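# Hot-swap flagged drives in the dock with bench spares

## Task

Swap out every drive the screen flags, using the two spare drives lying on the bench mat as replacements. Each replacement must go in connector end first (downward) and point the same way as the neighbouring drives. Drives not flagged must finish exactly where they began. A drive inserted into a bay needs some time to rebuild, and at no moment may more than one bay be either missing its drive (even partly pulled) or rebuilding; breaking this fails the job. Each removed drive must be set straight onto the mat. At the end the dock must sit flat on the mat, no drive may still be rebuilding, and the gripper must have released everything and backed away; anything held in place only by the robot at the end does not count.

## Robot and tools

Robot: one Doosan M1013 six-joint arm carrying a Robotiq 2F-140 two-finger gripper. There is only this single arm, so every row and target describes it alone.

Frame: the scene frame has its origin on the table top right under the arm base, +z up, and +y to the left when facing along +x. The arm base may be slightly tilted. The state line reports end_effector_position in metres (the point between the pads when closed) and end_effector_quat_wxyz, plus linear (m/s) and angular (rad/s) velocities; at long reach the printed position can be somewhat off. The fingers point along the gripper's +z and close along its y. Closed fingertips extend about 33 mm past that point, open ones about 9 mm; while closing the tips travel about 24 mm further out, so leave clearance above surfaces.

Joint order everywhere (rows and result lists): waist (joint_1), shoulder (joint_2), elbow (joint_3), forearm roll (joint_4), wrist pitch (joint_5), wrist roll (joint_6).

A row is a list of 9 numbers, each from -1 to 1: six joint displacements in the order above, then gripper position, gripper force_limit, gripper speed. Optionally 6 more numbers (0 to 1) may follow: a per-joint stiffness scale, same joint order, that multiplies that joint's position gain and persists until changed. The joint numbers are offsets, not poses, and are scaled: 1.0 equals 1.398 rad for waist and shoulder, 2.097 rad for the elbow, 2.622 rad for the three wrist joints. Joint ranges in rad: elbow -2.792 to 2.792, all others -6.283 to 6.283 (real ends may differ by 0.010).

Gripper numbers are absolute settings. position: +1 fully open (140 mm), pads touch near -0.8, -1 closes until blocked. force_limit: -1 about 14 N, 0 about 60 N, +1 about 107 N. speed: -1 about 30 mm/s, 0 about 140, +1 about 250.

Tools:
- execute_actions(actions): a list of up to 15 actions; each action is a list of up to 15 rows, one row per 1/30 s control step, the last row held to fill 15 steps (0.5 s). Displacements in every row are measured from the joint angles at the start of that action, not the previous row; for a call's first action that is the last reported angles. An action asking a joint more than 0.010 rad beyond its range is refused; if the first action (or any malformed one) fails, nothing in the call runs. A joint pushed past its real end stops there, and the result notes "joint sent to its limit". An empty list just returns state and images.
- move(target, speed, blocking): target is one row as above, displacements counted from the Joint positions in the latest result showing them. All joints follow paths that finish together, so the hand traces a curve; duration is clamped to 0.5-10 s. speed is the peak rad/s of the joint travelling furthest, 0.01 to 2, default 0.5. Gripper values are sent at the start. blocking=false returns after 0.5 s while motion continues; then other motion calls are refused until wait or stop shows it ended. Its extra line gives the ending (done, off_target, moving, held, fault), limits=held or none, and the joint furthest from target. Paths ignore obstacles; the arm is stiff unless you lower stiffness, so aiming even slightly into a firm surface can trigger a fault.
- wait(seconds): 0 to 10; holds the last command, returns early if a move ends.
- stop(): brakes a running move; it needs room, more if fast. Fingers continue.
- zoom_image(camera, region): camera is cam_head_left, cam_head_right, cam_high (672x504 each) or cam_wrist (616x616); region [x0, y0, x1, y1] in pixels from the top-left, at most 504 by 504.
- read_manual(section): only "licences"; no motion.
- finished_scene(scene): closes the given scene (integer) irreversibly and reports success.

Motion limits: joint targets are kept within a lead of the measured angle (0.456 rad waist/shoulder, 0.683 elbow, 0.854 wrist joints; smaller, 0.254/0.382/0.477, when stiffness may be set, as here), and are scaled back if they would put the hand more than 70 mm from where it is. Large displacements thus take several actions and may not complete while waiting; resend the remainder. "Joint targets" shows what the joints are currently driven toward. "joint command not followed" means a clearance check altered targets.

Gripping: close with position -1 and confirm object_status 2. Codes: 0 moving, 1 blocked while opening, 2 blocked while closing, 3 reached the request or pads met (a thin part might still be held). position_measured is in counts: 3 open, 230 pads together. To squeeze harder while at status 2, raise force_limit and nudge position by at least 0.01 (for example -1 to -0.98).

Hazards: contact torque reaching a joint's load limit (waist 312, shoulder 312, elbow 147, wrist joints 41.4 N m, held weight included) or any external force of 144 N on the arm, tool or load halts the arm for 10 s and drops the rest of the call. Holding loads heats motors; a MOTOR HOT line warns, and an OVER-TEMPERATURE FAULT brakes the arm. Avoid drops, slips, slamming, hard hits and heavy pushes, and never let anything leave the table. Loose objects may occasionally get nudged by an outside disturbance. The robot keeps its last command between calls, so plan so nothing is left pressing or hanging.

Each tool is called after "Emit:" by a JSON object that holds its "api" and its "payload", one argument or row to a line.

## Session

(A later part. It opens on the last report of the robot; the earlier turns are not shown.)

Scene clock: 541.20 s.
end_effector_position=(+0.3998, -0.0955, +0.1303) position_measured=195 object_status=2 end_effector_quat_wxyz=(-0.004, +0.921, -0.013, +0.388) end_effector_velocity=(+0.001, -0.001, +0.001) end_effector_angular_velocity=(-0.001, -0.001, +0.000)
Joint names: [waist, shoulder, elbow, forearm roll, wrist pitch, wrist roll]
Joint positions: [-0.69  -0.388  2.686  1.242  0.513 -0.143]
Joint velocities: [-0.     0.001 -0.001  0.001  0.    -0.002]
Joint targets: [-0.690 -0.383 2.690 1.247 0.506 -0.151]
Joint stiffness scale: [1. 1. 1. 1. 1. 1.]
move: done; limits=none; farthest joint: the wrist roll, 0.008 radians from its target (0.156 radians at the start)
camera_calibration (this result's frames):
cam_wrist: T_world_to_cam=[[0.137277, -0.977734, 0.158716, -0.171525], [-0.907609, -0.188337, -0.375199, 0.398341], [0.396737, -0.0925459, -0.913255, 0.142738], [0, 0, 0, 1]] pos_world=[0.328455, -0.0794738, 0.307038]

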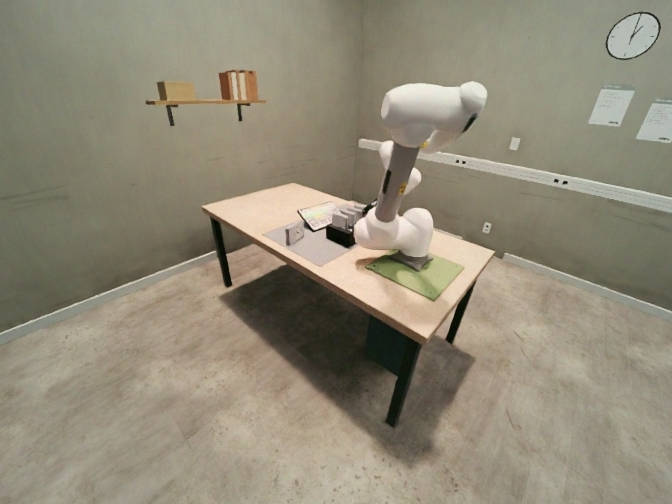

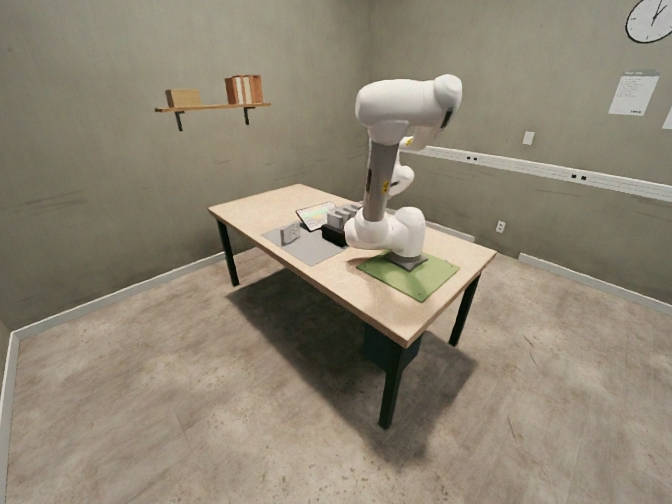

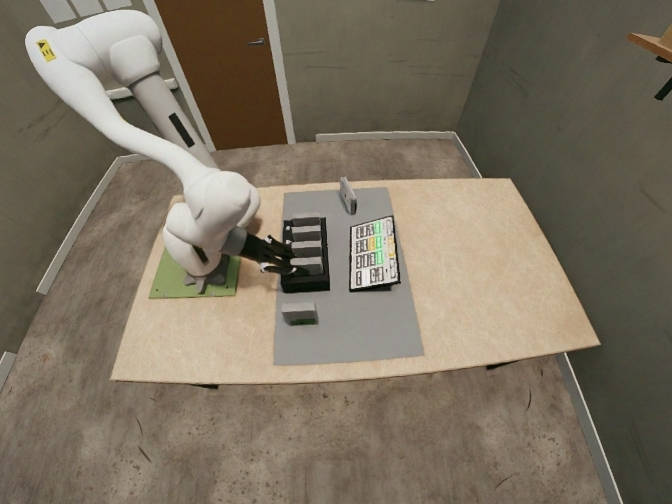

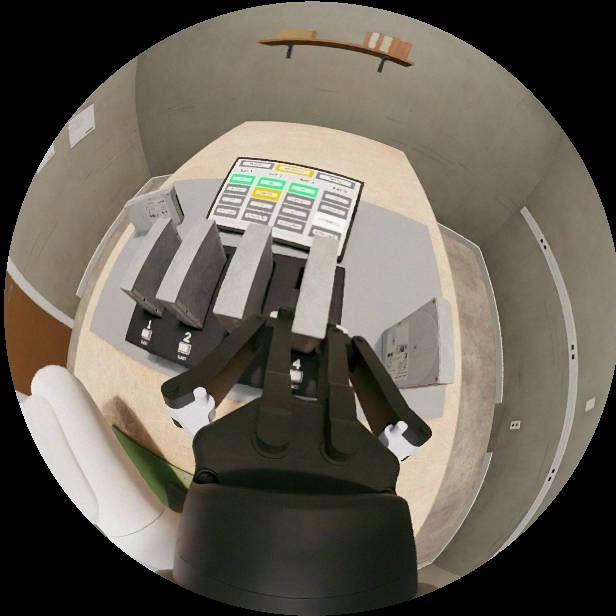

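Still "OUT". Push a little further.

Emit:
{"api": "move", "payload": {
  "target": [0, 0.015, 0.0075, 0.02, -0.007, -0.024, -1, 0.6, 0],
  "speed": 0.04
}}

Emit:
{"api": "zoom_image", "payload": {
  "camera": "cam_high",
  "region": [250, 200, 410, 300]
}}

Scene clock: 548.17 s.
end_effector_position=(+0.4028, -0.0962, +0.1286) position_measured=195 object_status=2 end_effector_quat_wxyz=(-0.003, +0.919, -0.012, +0.393) end_effector_velocity=(+0.000, -0.000, -0.000) end_effector_angular_velocity=(-0.000, -0.000, +0.000)
Joint names: [waist, shoulder, elbow, forearm roll, wrist pitch, wrist roll]
Joint positions: [-0.69  -0.376  2.691  1.295  0.509 -0.199]
Joint velocities: [ 0.     0.     0.     0.001 -0.    -0.002]
Joint targets: [-0.690 -0.367 2.701 1.295 0.494 -0.206]
Joint stiffness scale: [1. 1. 1. 1. 1. 1.]
move: off_target; limits=none; farthest joint: the wrist pitch, 0.014 radians from its target (0.018 radians at the start)
camera_calibration (this result's frames):
cam_wrist: T_world_to_cam=[[0.135845, -0.977357, 0.162231, -0.172181], [-0.903282, -0.189448, -0.384955, 0.399671], [0.406973, -0.094246, -0.908565, 0.135091], [0, 0, 0, 1]] pos_world=[0.329427, -0.0798335, 0.304527]

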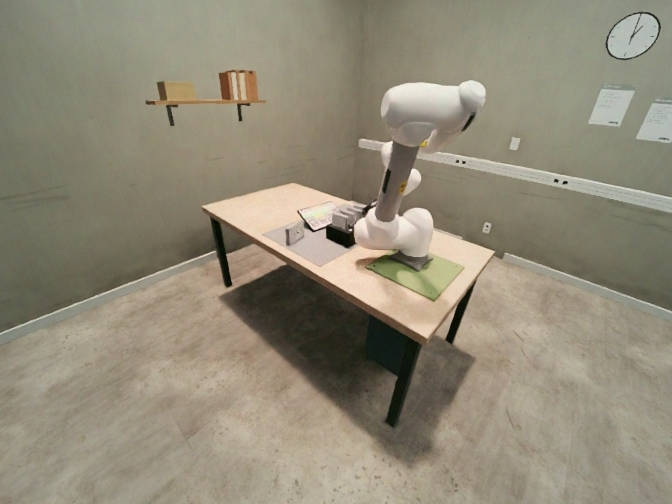

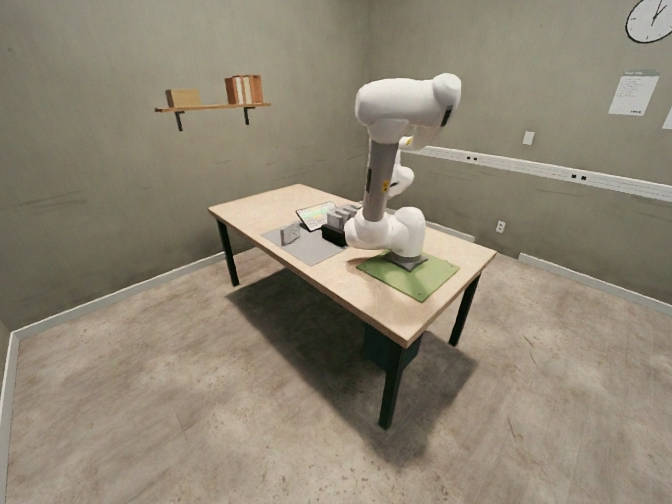

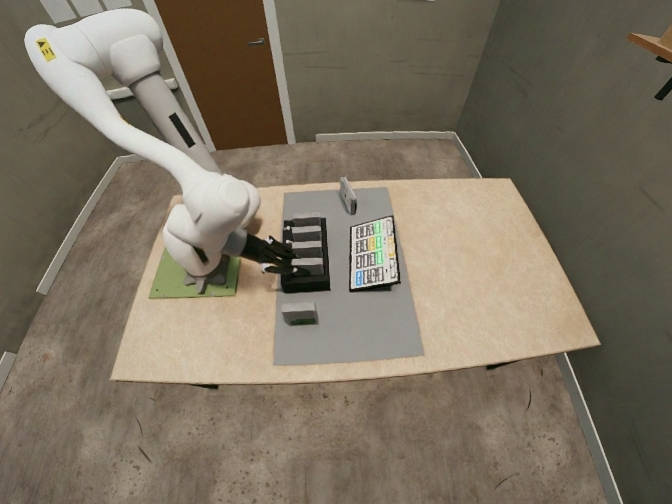

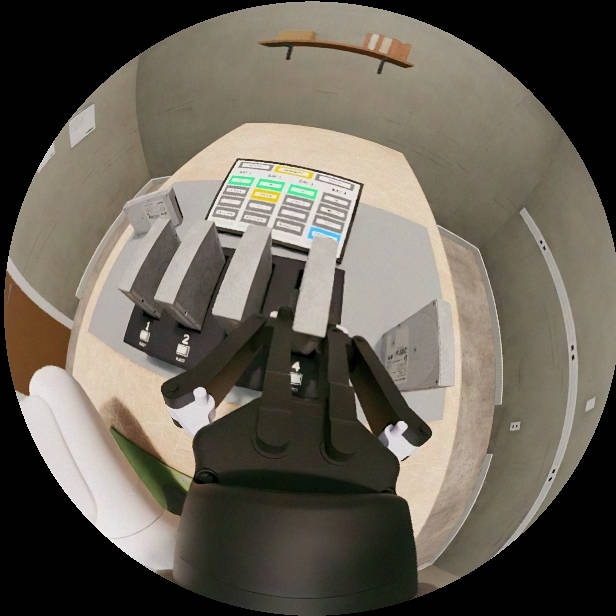

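Region (250, 200, 410, 300) of cam_high's 672x504 image, scaled by 3.150, with more detail than that image has; it fills the top 315 rows of this view, and the rest is white.

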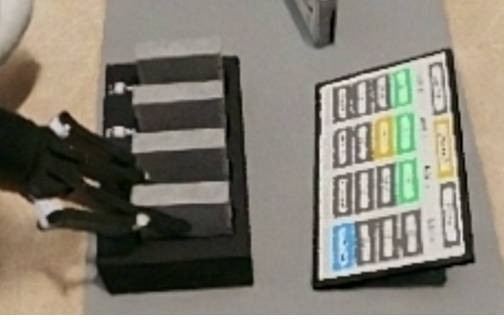

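Emit:
{"api": "execute_actions", "payload": {
  "actions": [
    [[0,0,0,0,0,0,-0.3,0.3,0]]
  ]
}}

Emit:
{"api": "move", "payload": {
  "target": [0.007, -0.137, -0.082, -0.194, 0.0717, 0.225, -0.3, 0.3, 0],
  "speed": 0.4
}}

Emit:
{"api": "zoom_image", "payload": {
  "camera": "cam_high",
  "region": [320, 165, 380, 225]
}}

Scene clock: 560.37 s.
end_effector_position=(+0.4032, -0.0962, +0.1292) position_measured=167 object_status=3 end_effector_quat_wxyz=(-0.003, +0.919, -0.012, +0.394) end_effector_velocity=(+0.000, +0.000, +0.000) end_effector_angular_velocity=(+0.000, -0.001, +0.001)
Joint names: [waist, shoulder, elbow, forearm roll, wrist pitch, wrist roll]
Joint positions: [-0.69  -0.377  2.69   1.295  0.51  -0.199]
Joint velocities: [-0.     0.    -0.001 -0.     0.001 -0.   ]
Joint targets: [-0.690 -0.376 2.691 1.295 0.509 -0.199]
Joint stiffness scale: [1. 1. 1. 1. 1. 1.]
camera_calibration (this result's frames):
cam_wrist: T_world_to_cam=[[0.136334, -0.977258, 0.162416, -0.172545], [-0.902784, -0.190066, -0.385819, 0.400101], [0.407915, -0.0940262, -0.908166, 0.135033], [0, 0, 0, 1]] pos_world=[0.329646, -0.0798788, 0.305023]

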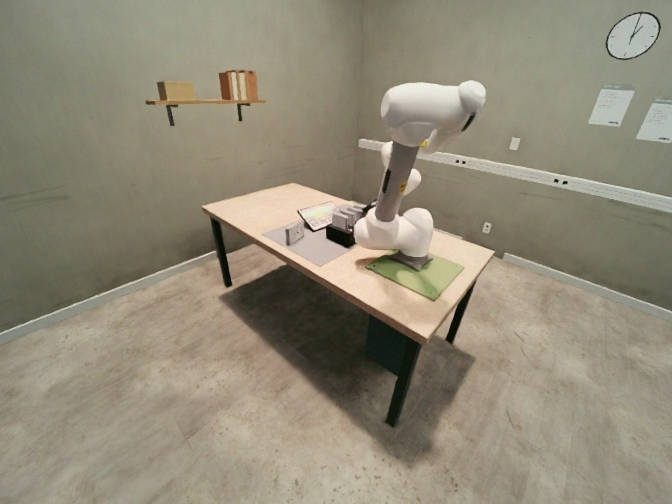

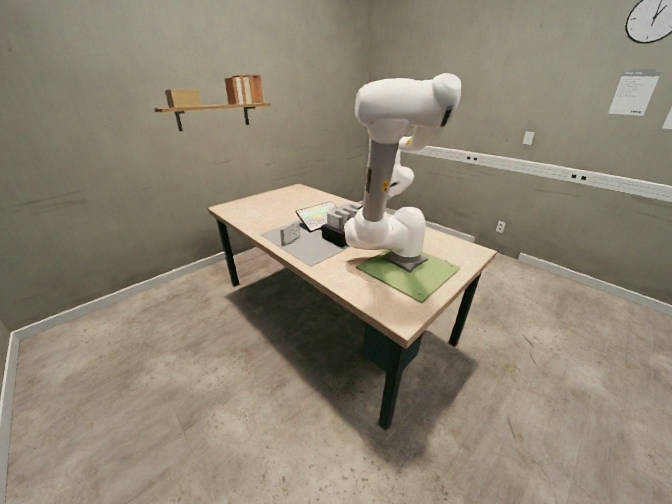

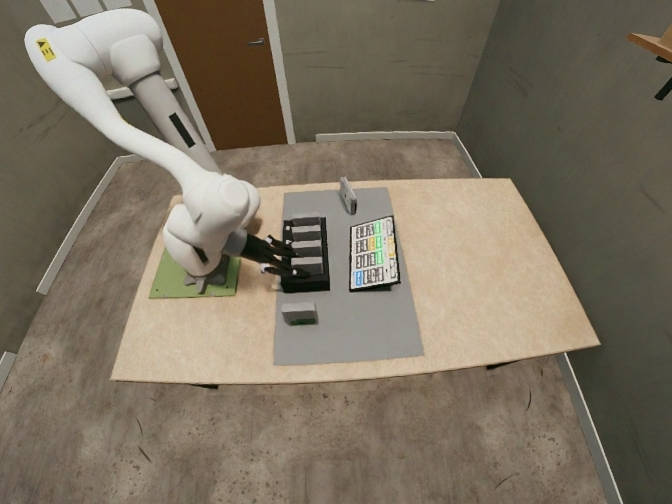

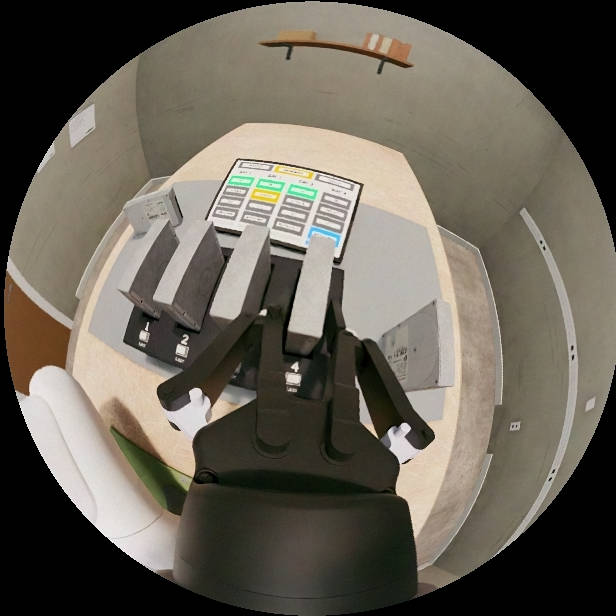

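Scene clock: 562.40 s.
end_effector_position=(+0.3998, -0.0969, +0.2378) position_measured=167 object_status=3 end_effector_quat_wxyz=(-0.001, +0.924, -0.007, +0.382) end_effector_velocity=(-0.000, -0.000, -0.000) end_effector_angular_velocity=(+0.001, +0.001, -0.001)
Joint names: [waist, shoulder, elbow, forearm roll, wrist pitch, wrist roll]
Joint positions: [-0.684 -0.564  2.521  0.789  0.695  0.382]
Joint velocities: [-0.     0.    -0.001 -0.002  0.     0.003]
Joint targets: [-0.680 -0.568 2.518 0.786 0.698 0.391]
Joint stiffness scale: [1. 1. 1. 1. 1. 1.]
move: done; limits=none; farthest joint: the wrist roll, 0.009 radians from its target (0.590 radians at the start)
camera_calibration (this result's frames):
cam_wrist: T_world_to_cam=[[0.148415, -0.974953, 0.16565, -0.195851], [-0.911037, -0.199953, -0.360598, 0.435161], [0.384689, -0.097395, -0.917894, 0.24632], [0, 0, 0, 1]] pos_world=[0.330758, -0.0799434, 0.415456]

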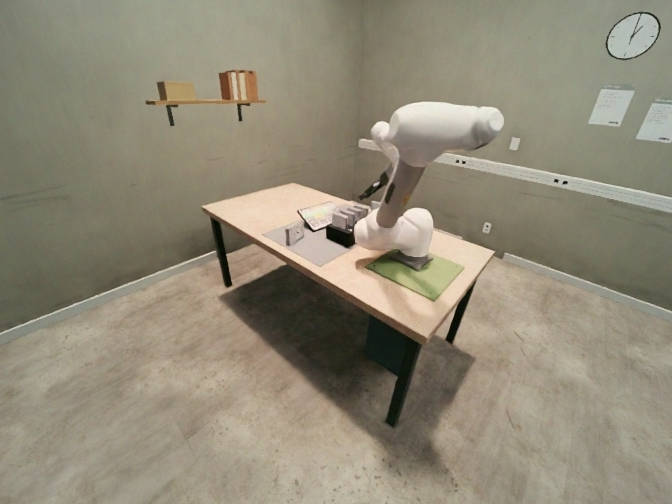

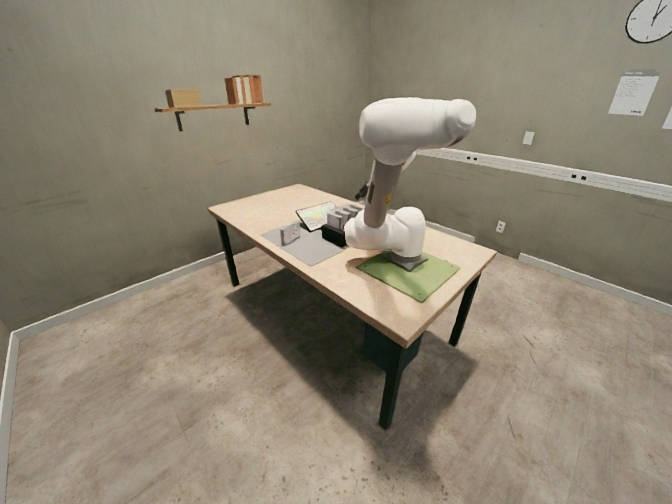

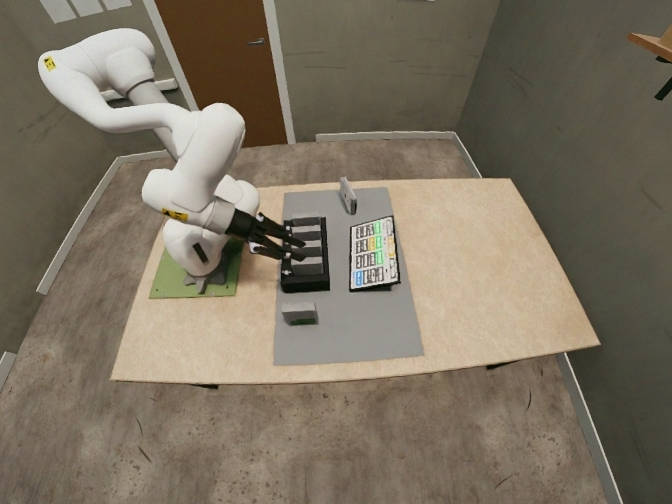

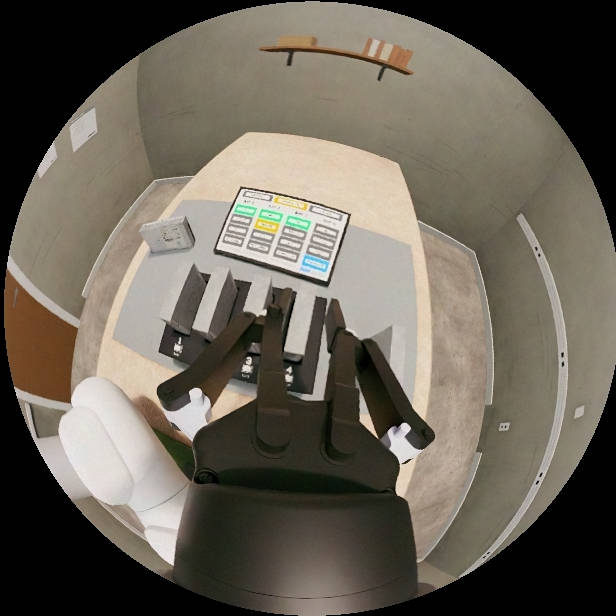

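Region (320, 165, 380, 225) of cam_high's 672x504 image, scaled by 8.400, with more detail than that image has.

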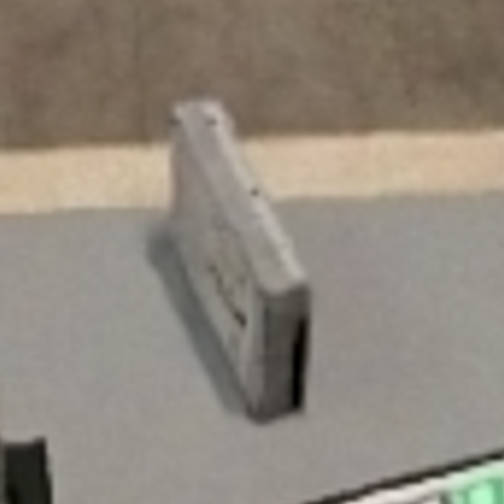

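Emit:
{"api": "move", "payload": {
  "target": [0.5, 0.2, -0.4195, -0.3, 0.15, 0.07, 0.2, 0.3, 0],
  "speed": 0.9
}}

Emit:
{"api": "move", "payload": {
  "target": [0.576, 0.56, 0, -0.251, 0.155, 0.0735, 0.2, 0.3, 0],
  "speed": 0.9
}}

Scene clock: 591.77 s.
end_effector_position=(+0.5855, +0.0282, +0.6187) position_measured=104 object_status=3 end_effector_quat_wxyz=(+0.164, +0.824, +0.451, +0.300) end_effector_velocity=(-0.000, +0.000, +0.001) end_effector_angular_velocity=(-0.002, -0.001, +0.000)
Joint names: [waist, shoulder, elbow, forearm roll, wrist pitch, wrist roll]
Joint positions: [ 0.011 -0.289  1.644  0.006  1.086  0.557]
Joint velocities: [ 0.001  0.    -0.002 -0.002  0.001  0.001]
Joint targets: [0.015 -0.285 1.641 0.003 1.089 0.566]
Joint stiffness scale: [1. 1. 1. 1. 1. 1.]
move: done; limits=none; farthest joint: the wrist roll, 0.008 radians from its target (0.183 radians at the start)
camera_calibration (this result's frames):
cam_wrist: T_world_to_cam=[[0.718236, -0.32683, 0.614263, -0.793956], [-0.481772, -0.870558, 0.100123, 0.249277], [0.502029, -0.367847, -0.782724, 0.391983], [0, 0, 0, 1]] pos_world=[0.493555, 0.101711, 0.769554]

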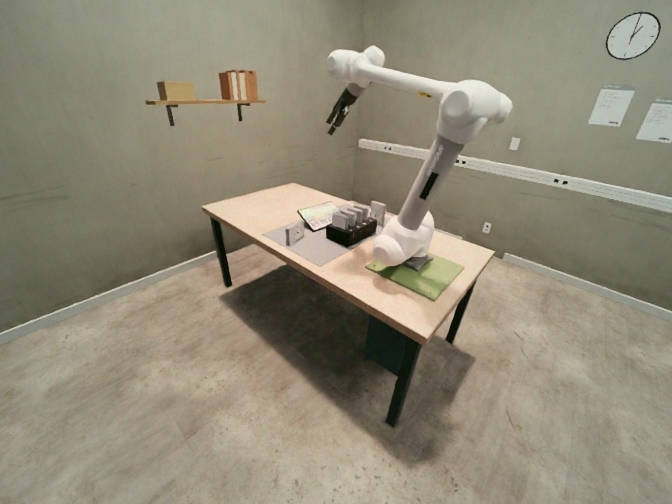

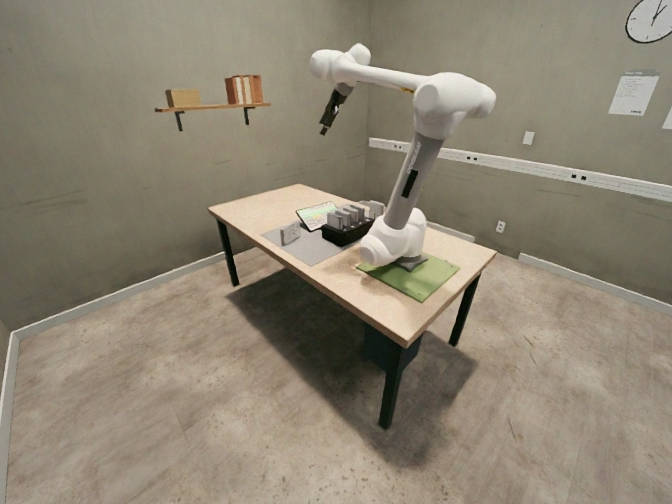

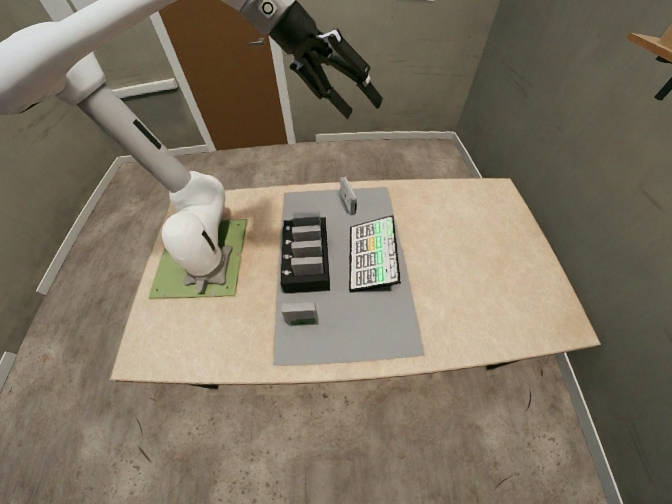

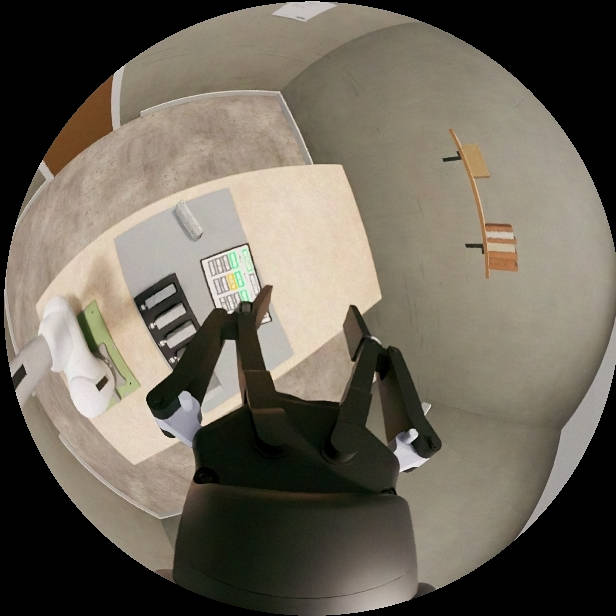

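Scene clock: 593.53 s.
end_effector_position=(+0.5725, +0.3420, +0.1708) position_measured=104 object_status=3 end_effector_quat_wxyz=(+0.296, +0.561, +0.737, -0.232) end_effector_velocity=(+0.000, +0.000, +0.000) end_effector_angular_velocity=(-0.003, -0.002, +0.001)
Joint names: [waist, shoulder, elbow, forearm roll, wrist pitch, wrist roll]
Joint positions: [ 0.812  0.491  1.644 -0.649  1.49   0.741]
Joint velocities: [ 0.001  0.001 -0.    -0.003  0.001  0.001]
Joint targets: [0.816 0.494 1.644 -0.652 1.492 0.750]
Joint stiffness scale: [1. 1. 1. 1. 1. 1.]
move: done; limits=none; farthest joint: the wrist roll, 0.009 radians from its target (0.193 radians at the start)
camera_calibration (this result's frames):
cam_wrist: T_world_to_cam=[[0.890808, 0.422824, -0.166379, -0.628779], [0.311665, -0.302128, 0.900879, -0.224406], [0.330645, -0.854365, -0.400917, 0.362639], [0, 0, 0, 1]] pos_world=[0.510156, 0.507889, 0.242936]

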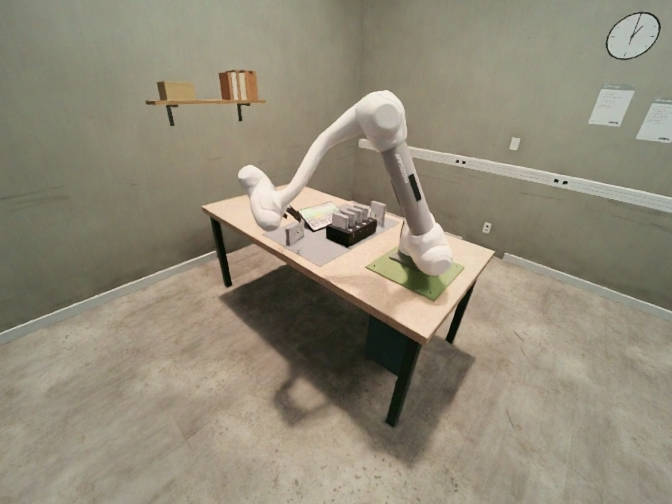

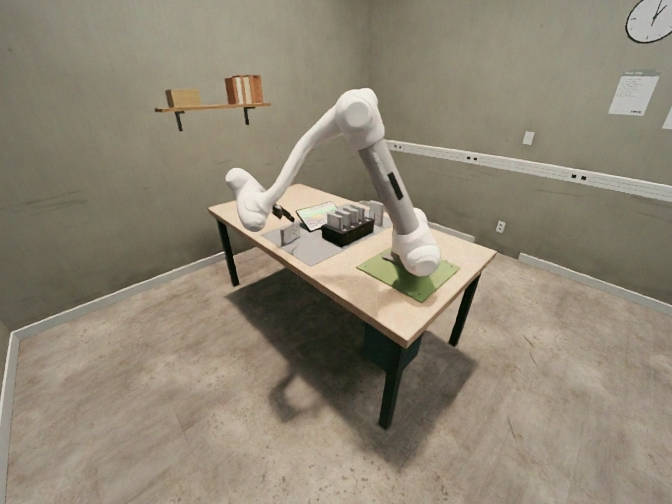

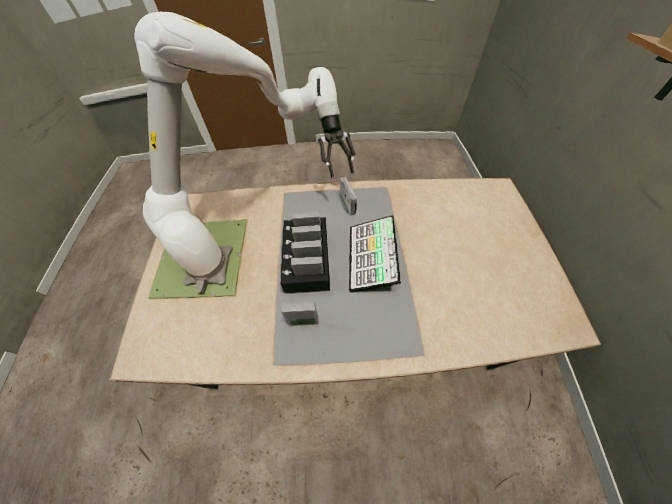

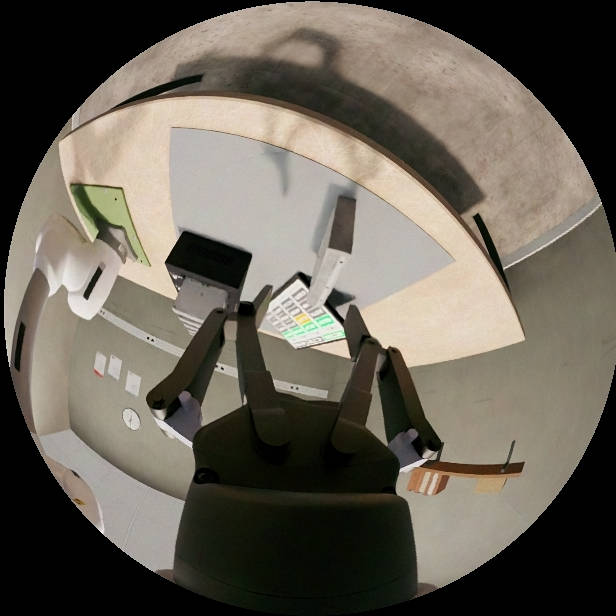

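Emit:
{"api": "execute_actions", "payload": {
  "actions": []
}}

Scene clock: 619.43 s.
end_effector_position=(+0.5725, +0.3420, +0.1709) position_measured=104 object_status=3 end_effector_quat_wxyz=(+0.296, +0.561, +0.737, -0.232) end_effector_velocity=(+0.000, +0.000, -0.000) end_effector_angular_velocity=(-0.000, +0.000, +0.000)
Joint names: [waist, shoulder, elbow, forearm roll, wrist pitch, wrist roll]
Joint positions: [ 0.812  0.491  1.644 -0.649  1.49   0.741]
Joint velocities: [ 0.     0.001 -0.    -0.    -0.    -0.   ]
Joint targets: [0.816 0.494 1.644 -0.652 1.492 0.750]
Joint stiffness scale: [1. 1. 1. 1. 1. 1.]
camera_calibration (this result's frames):
cam_wrist: T_world_to_cam=[[0.890818, 0.422815, -0.166346, -0.628774], [0.311526, -0.301866, 0.901015, -0.224514], [0.330748, -0.854462, -0.400625, 0.362564], [0, 0, 0, 1]] pos_world=[0.510148, 0.507878, 0.242949]

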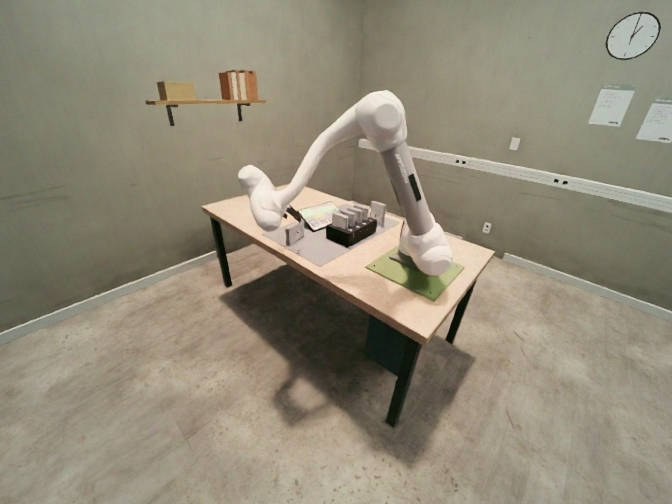

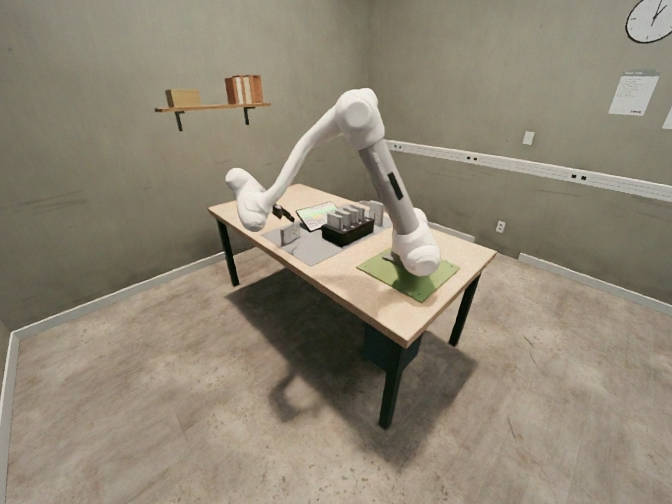

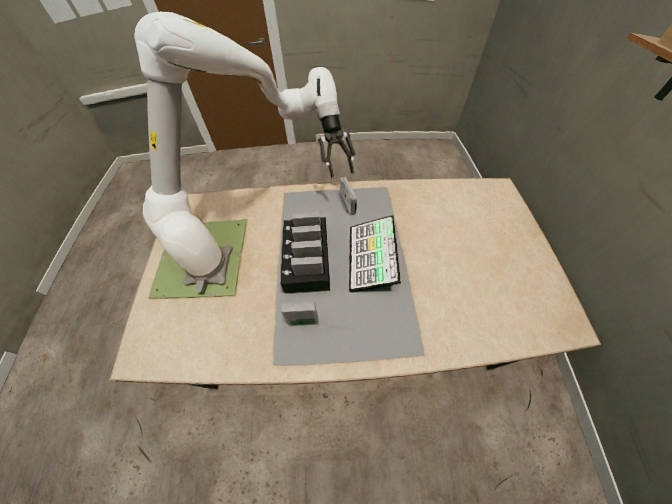

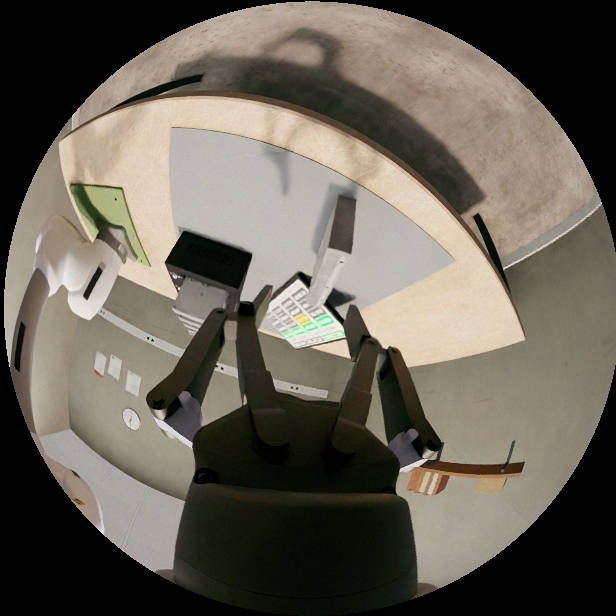

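Emit:
{"api": "move", "payload": {
  "target": [0, 0.0622, 0.0247, -0.0043, -0.0419, 0.0328, 0.2, 0.6, 0],
  "speed": 0.15
}}

Scene clock: 624.03 s.
end_effector_position=(+0.5728, +0.3437, +0.0843) position_measured=104 object_status=3 end_effector_quat_wxyz=(+0.295, +0.560, +0.738, -0.232) end_effector_velocity=(+0.001, +0.001, -0.001) end_effector_angular_velocity=(+0.002, -0.001, -0.000)
Joint names: [waist, shoulder, elbow, forearm roll, wrist pitch, wrist roll]
Joint positions: [ 0.812  0.574  1.693 -0.658  1.383  0.818]
Joint velocities: [ 0.     0.002 -0.    -0.    -0.003  0.002]
Joint targets: [0.812 0.578 1.696 -0.660 1.380 0.827]
Joint stiffness scale: [1. 1. 1. 1. 1. 1.]
move: done; limits=none; farthest joint: the wrist roll, 0.009 radians from its target (0.086 radians at the start)
camera_calibration (this result's frames):
cam_wrist: T_world_to_cam=[[0.889271, 0.425397, -0.168028, -0.643984], [0.315116, -0.30356, 0.899196, -0.147411], [0.331509, -0.852577, -0.403997, 0.328458], [0, 0, 0, 1]] pos_world=[0.510242, 0.509237, 0.157041]

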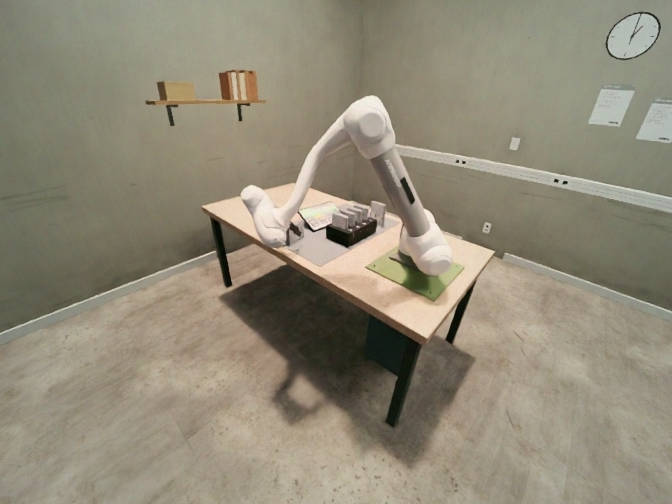

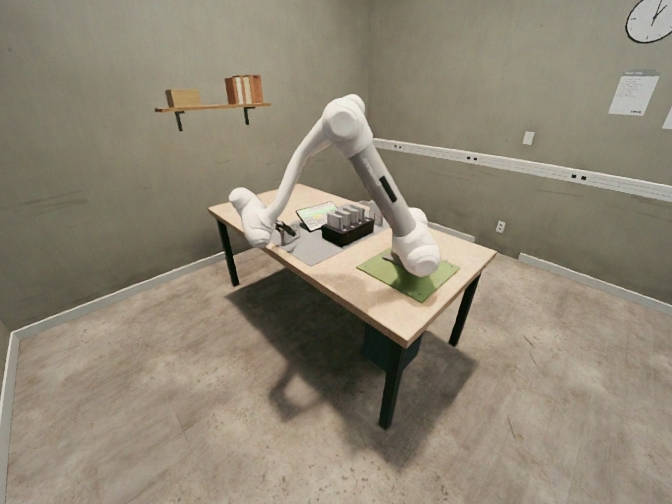

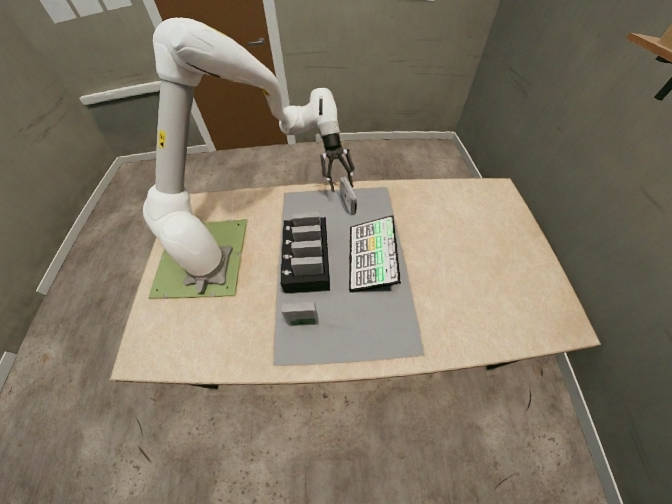

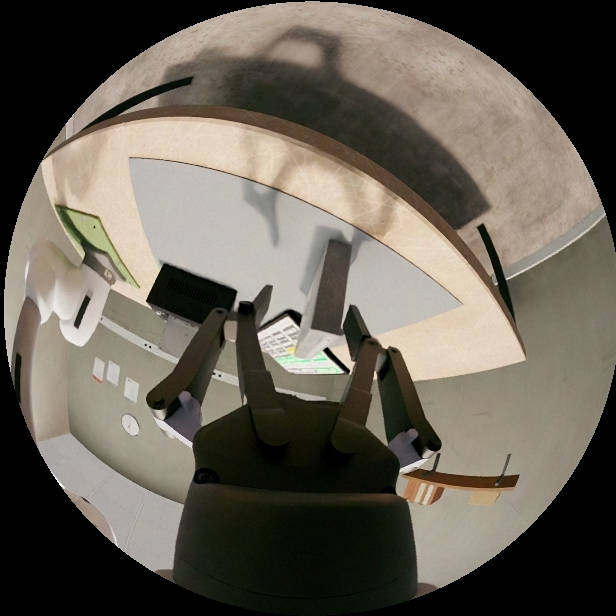

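Emit:
{"api": "zoom_image", "payload": {
  "camera": "cam_high",
  "region": [290, 120, 410, 230]
}}

Emit:
{"api": "zoom_image", "payload": {
  "camera": "cam_head_left",
  "region": [230, 180, 350, 270]
}}

Region (290, 120, 410, 230) of cam_high's 672x504 image, scaled by 4.200, with more detail than that image has; it fills the top 462 rows of this view, and the rest is white.

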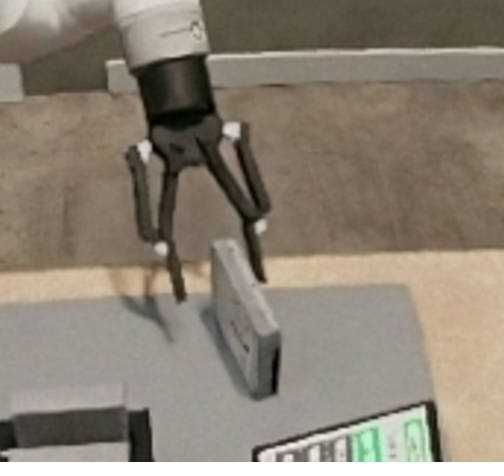

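Region (230, 180, 350, 270) of cam_head_left's 672x504 image, scaled by 4.200, with more detail than that image has; it fills the top 378 rows of this view, and the rest is white.

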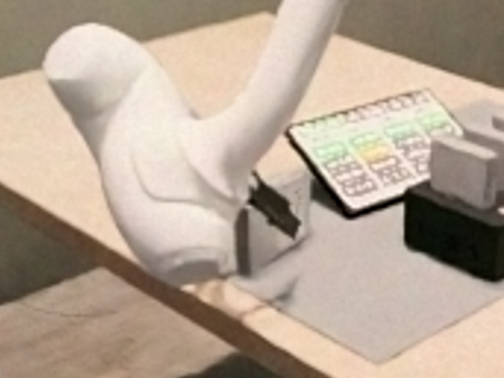

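Good overlap. Close.

Emit:
{"api": "execute_actions", "payload": {
  "actions": [
    [[0,0,0,0,0,0,-1,0.6,-0.3]],
    [[0,0,0,0,0,0,-1,0.6,-0.3]],
    [[0,0,0,0,0,0,-1,0.6,-0.3]]
  ]
}}

Scene clock: 634.20 s.
end_effector_position=(+0.5728, +0.3438, +0.0843) position_measured=196 object_status=2 end_effector_quat_wxyz=(+0.295, +0.561, +0.738, -0.232) end_effector_velocity=(+0.000, +0.000, -0.001) end_effector_angular_velocity=(-0.000, +0.001, +0.000)
Joint names: [waist, shoulder, elbow, forearm roll, wrist pitch, wrist roll]
Joint positions: [ 0.812  0.574  1.693 -0.658  1.383  0.819]
Joint velocities: [-0.     0.001  0.     0.    -0.001 -0.   ]
Joint targets: [0.812 0.574 1.693 -0.658 1.383 0.819]
Joint stiffness scale: [1. 1. 1. 1. 1. 1.]
camera_calibration (this result's frames):
cam_wrist: T_world_to_cam=[[0.889304, 0.425455, -0.167712, -0.644137], [0.314923, -0.303813, 0.899178, -0.147158], [0.331606, -0.852459, -0.404168, 0.328394], [0, 0, 0, 1]] pos_world=[0.510279, 0.509285, 0.157018]

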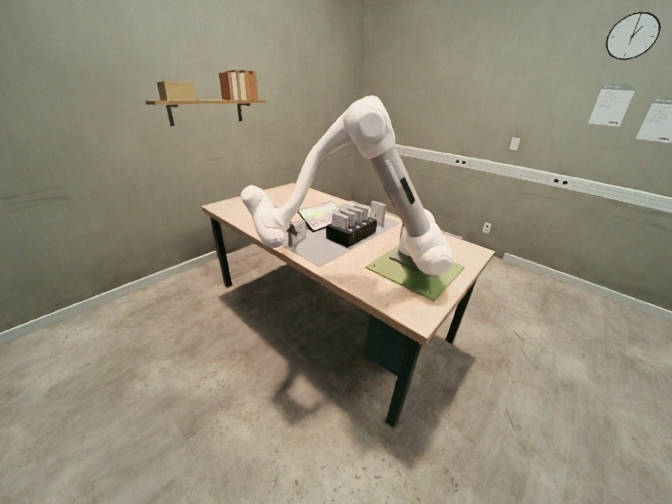

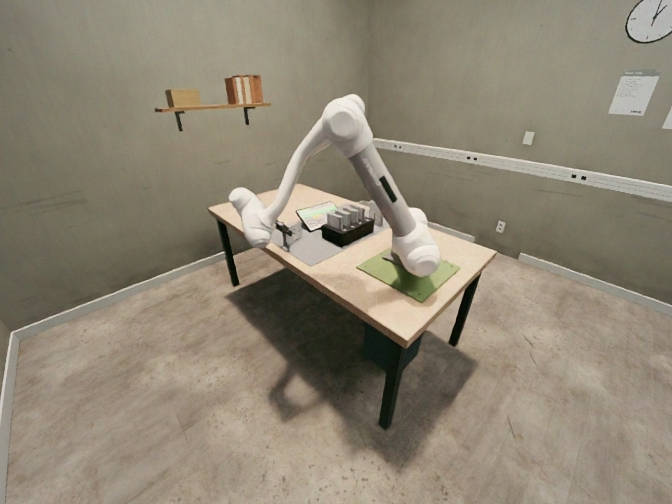

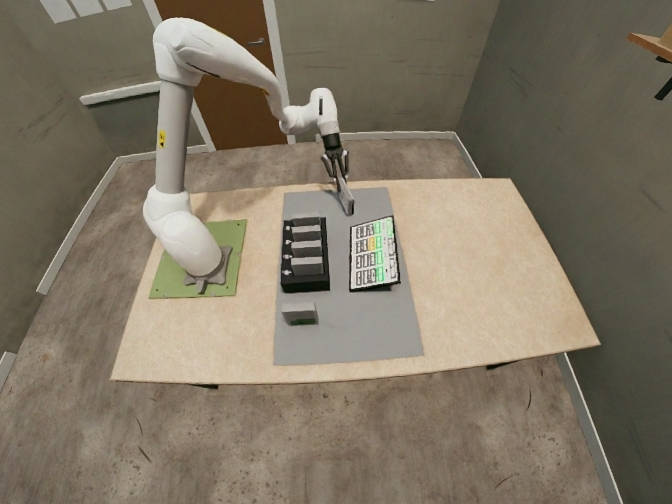

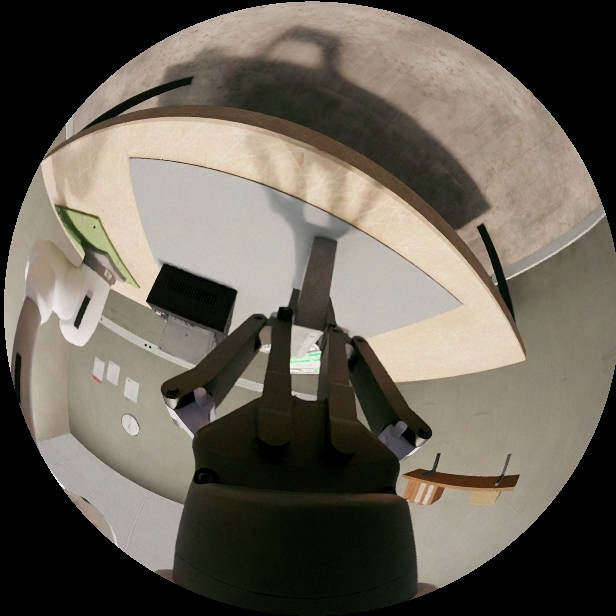

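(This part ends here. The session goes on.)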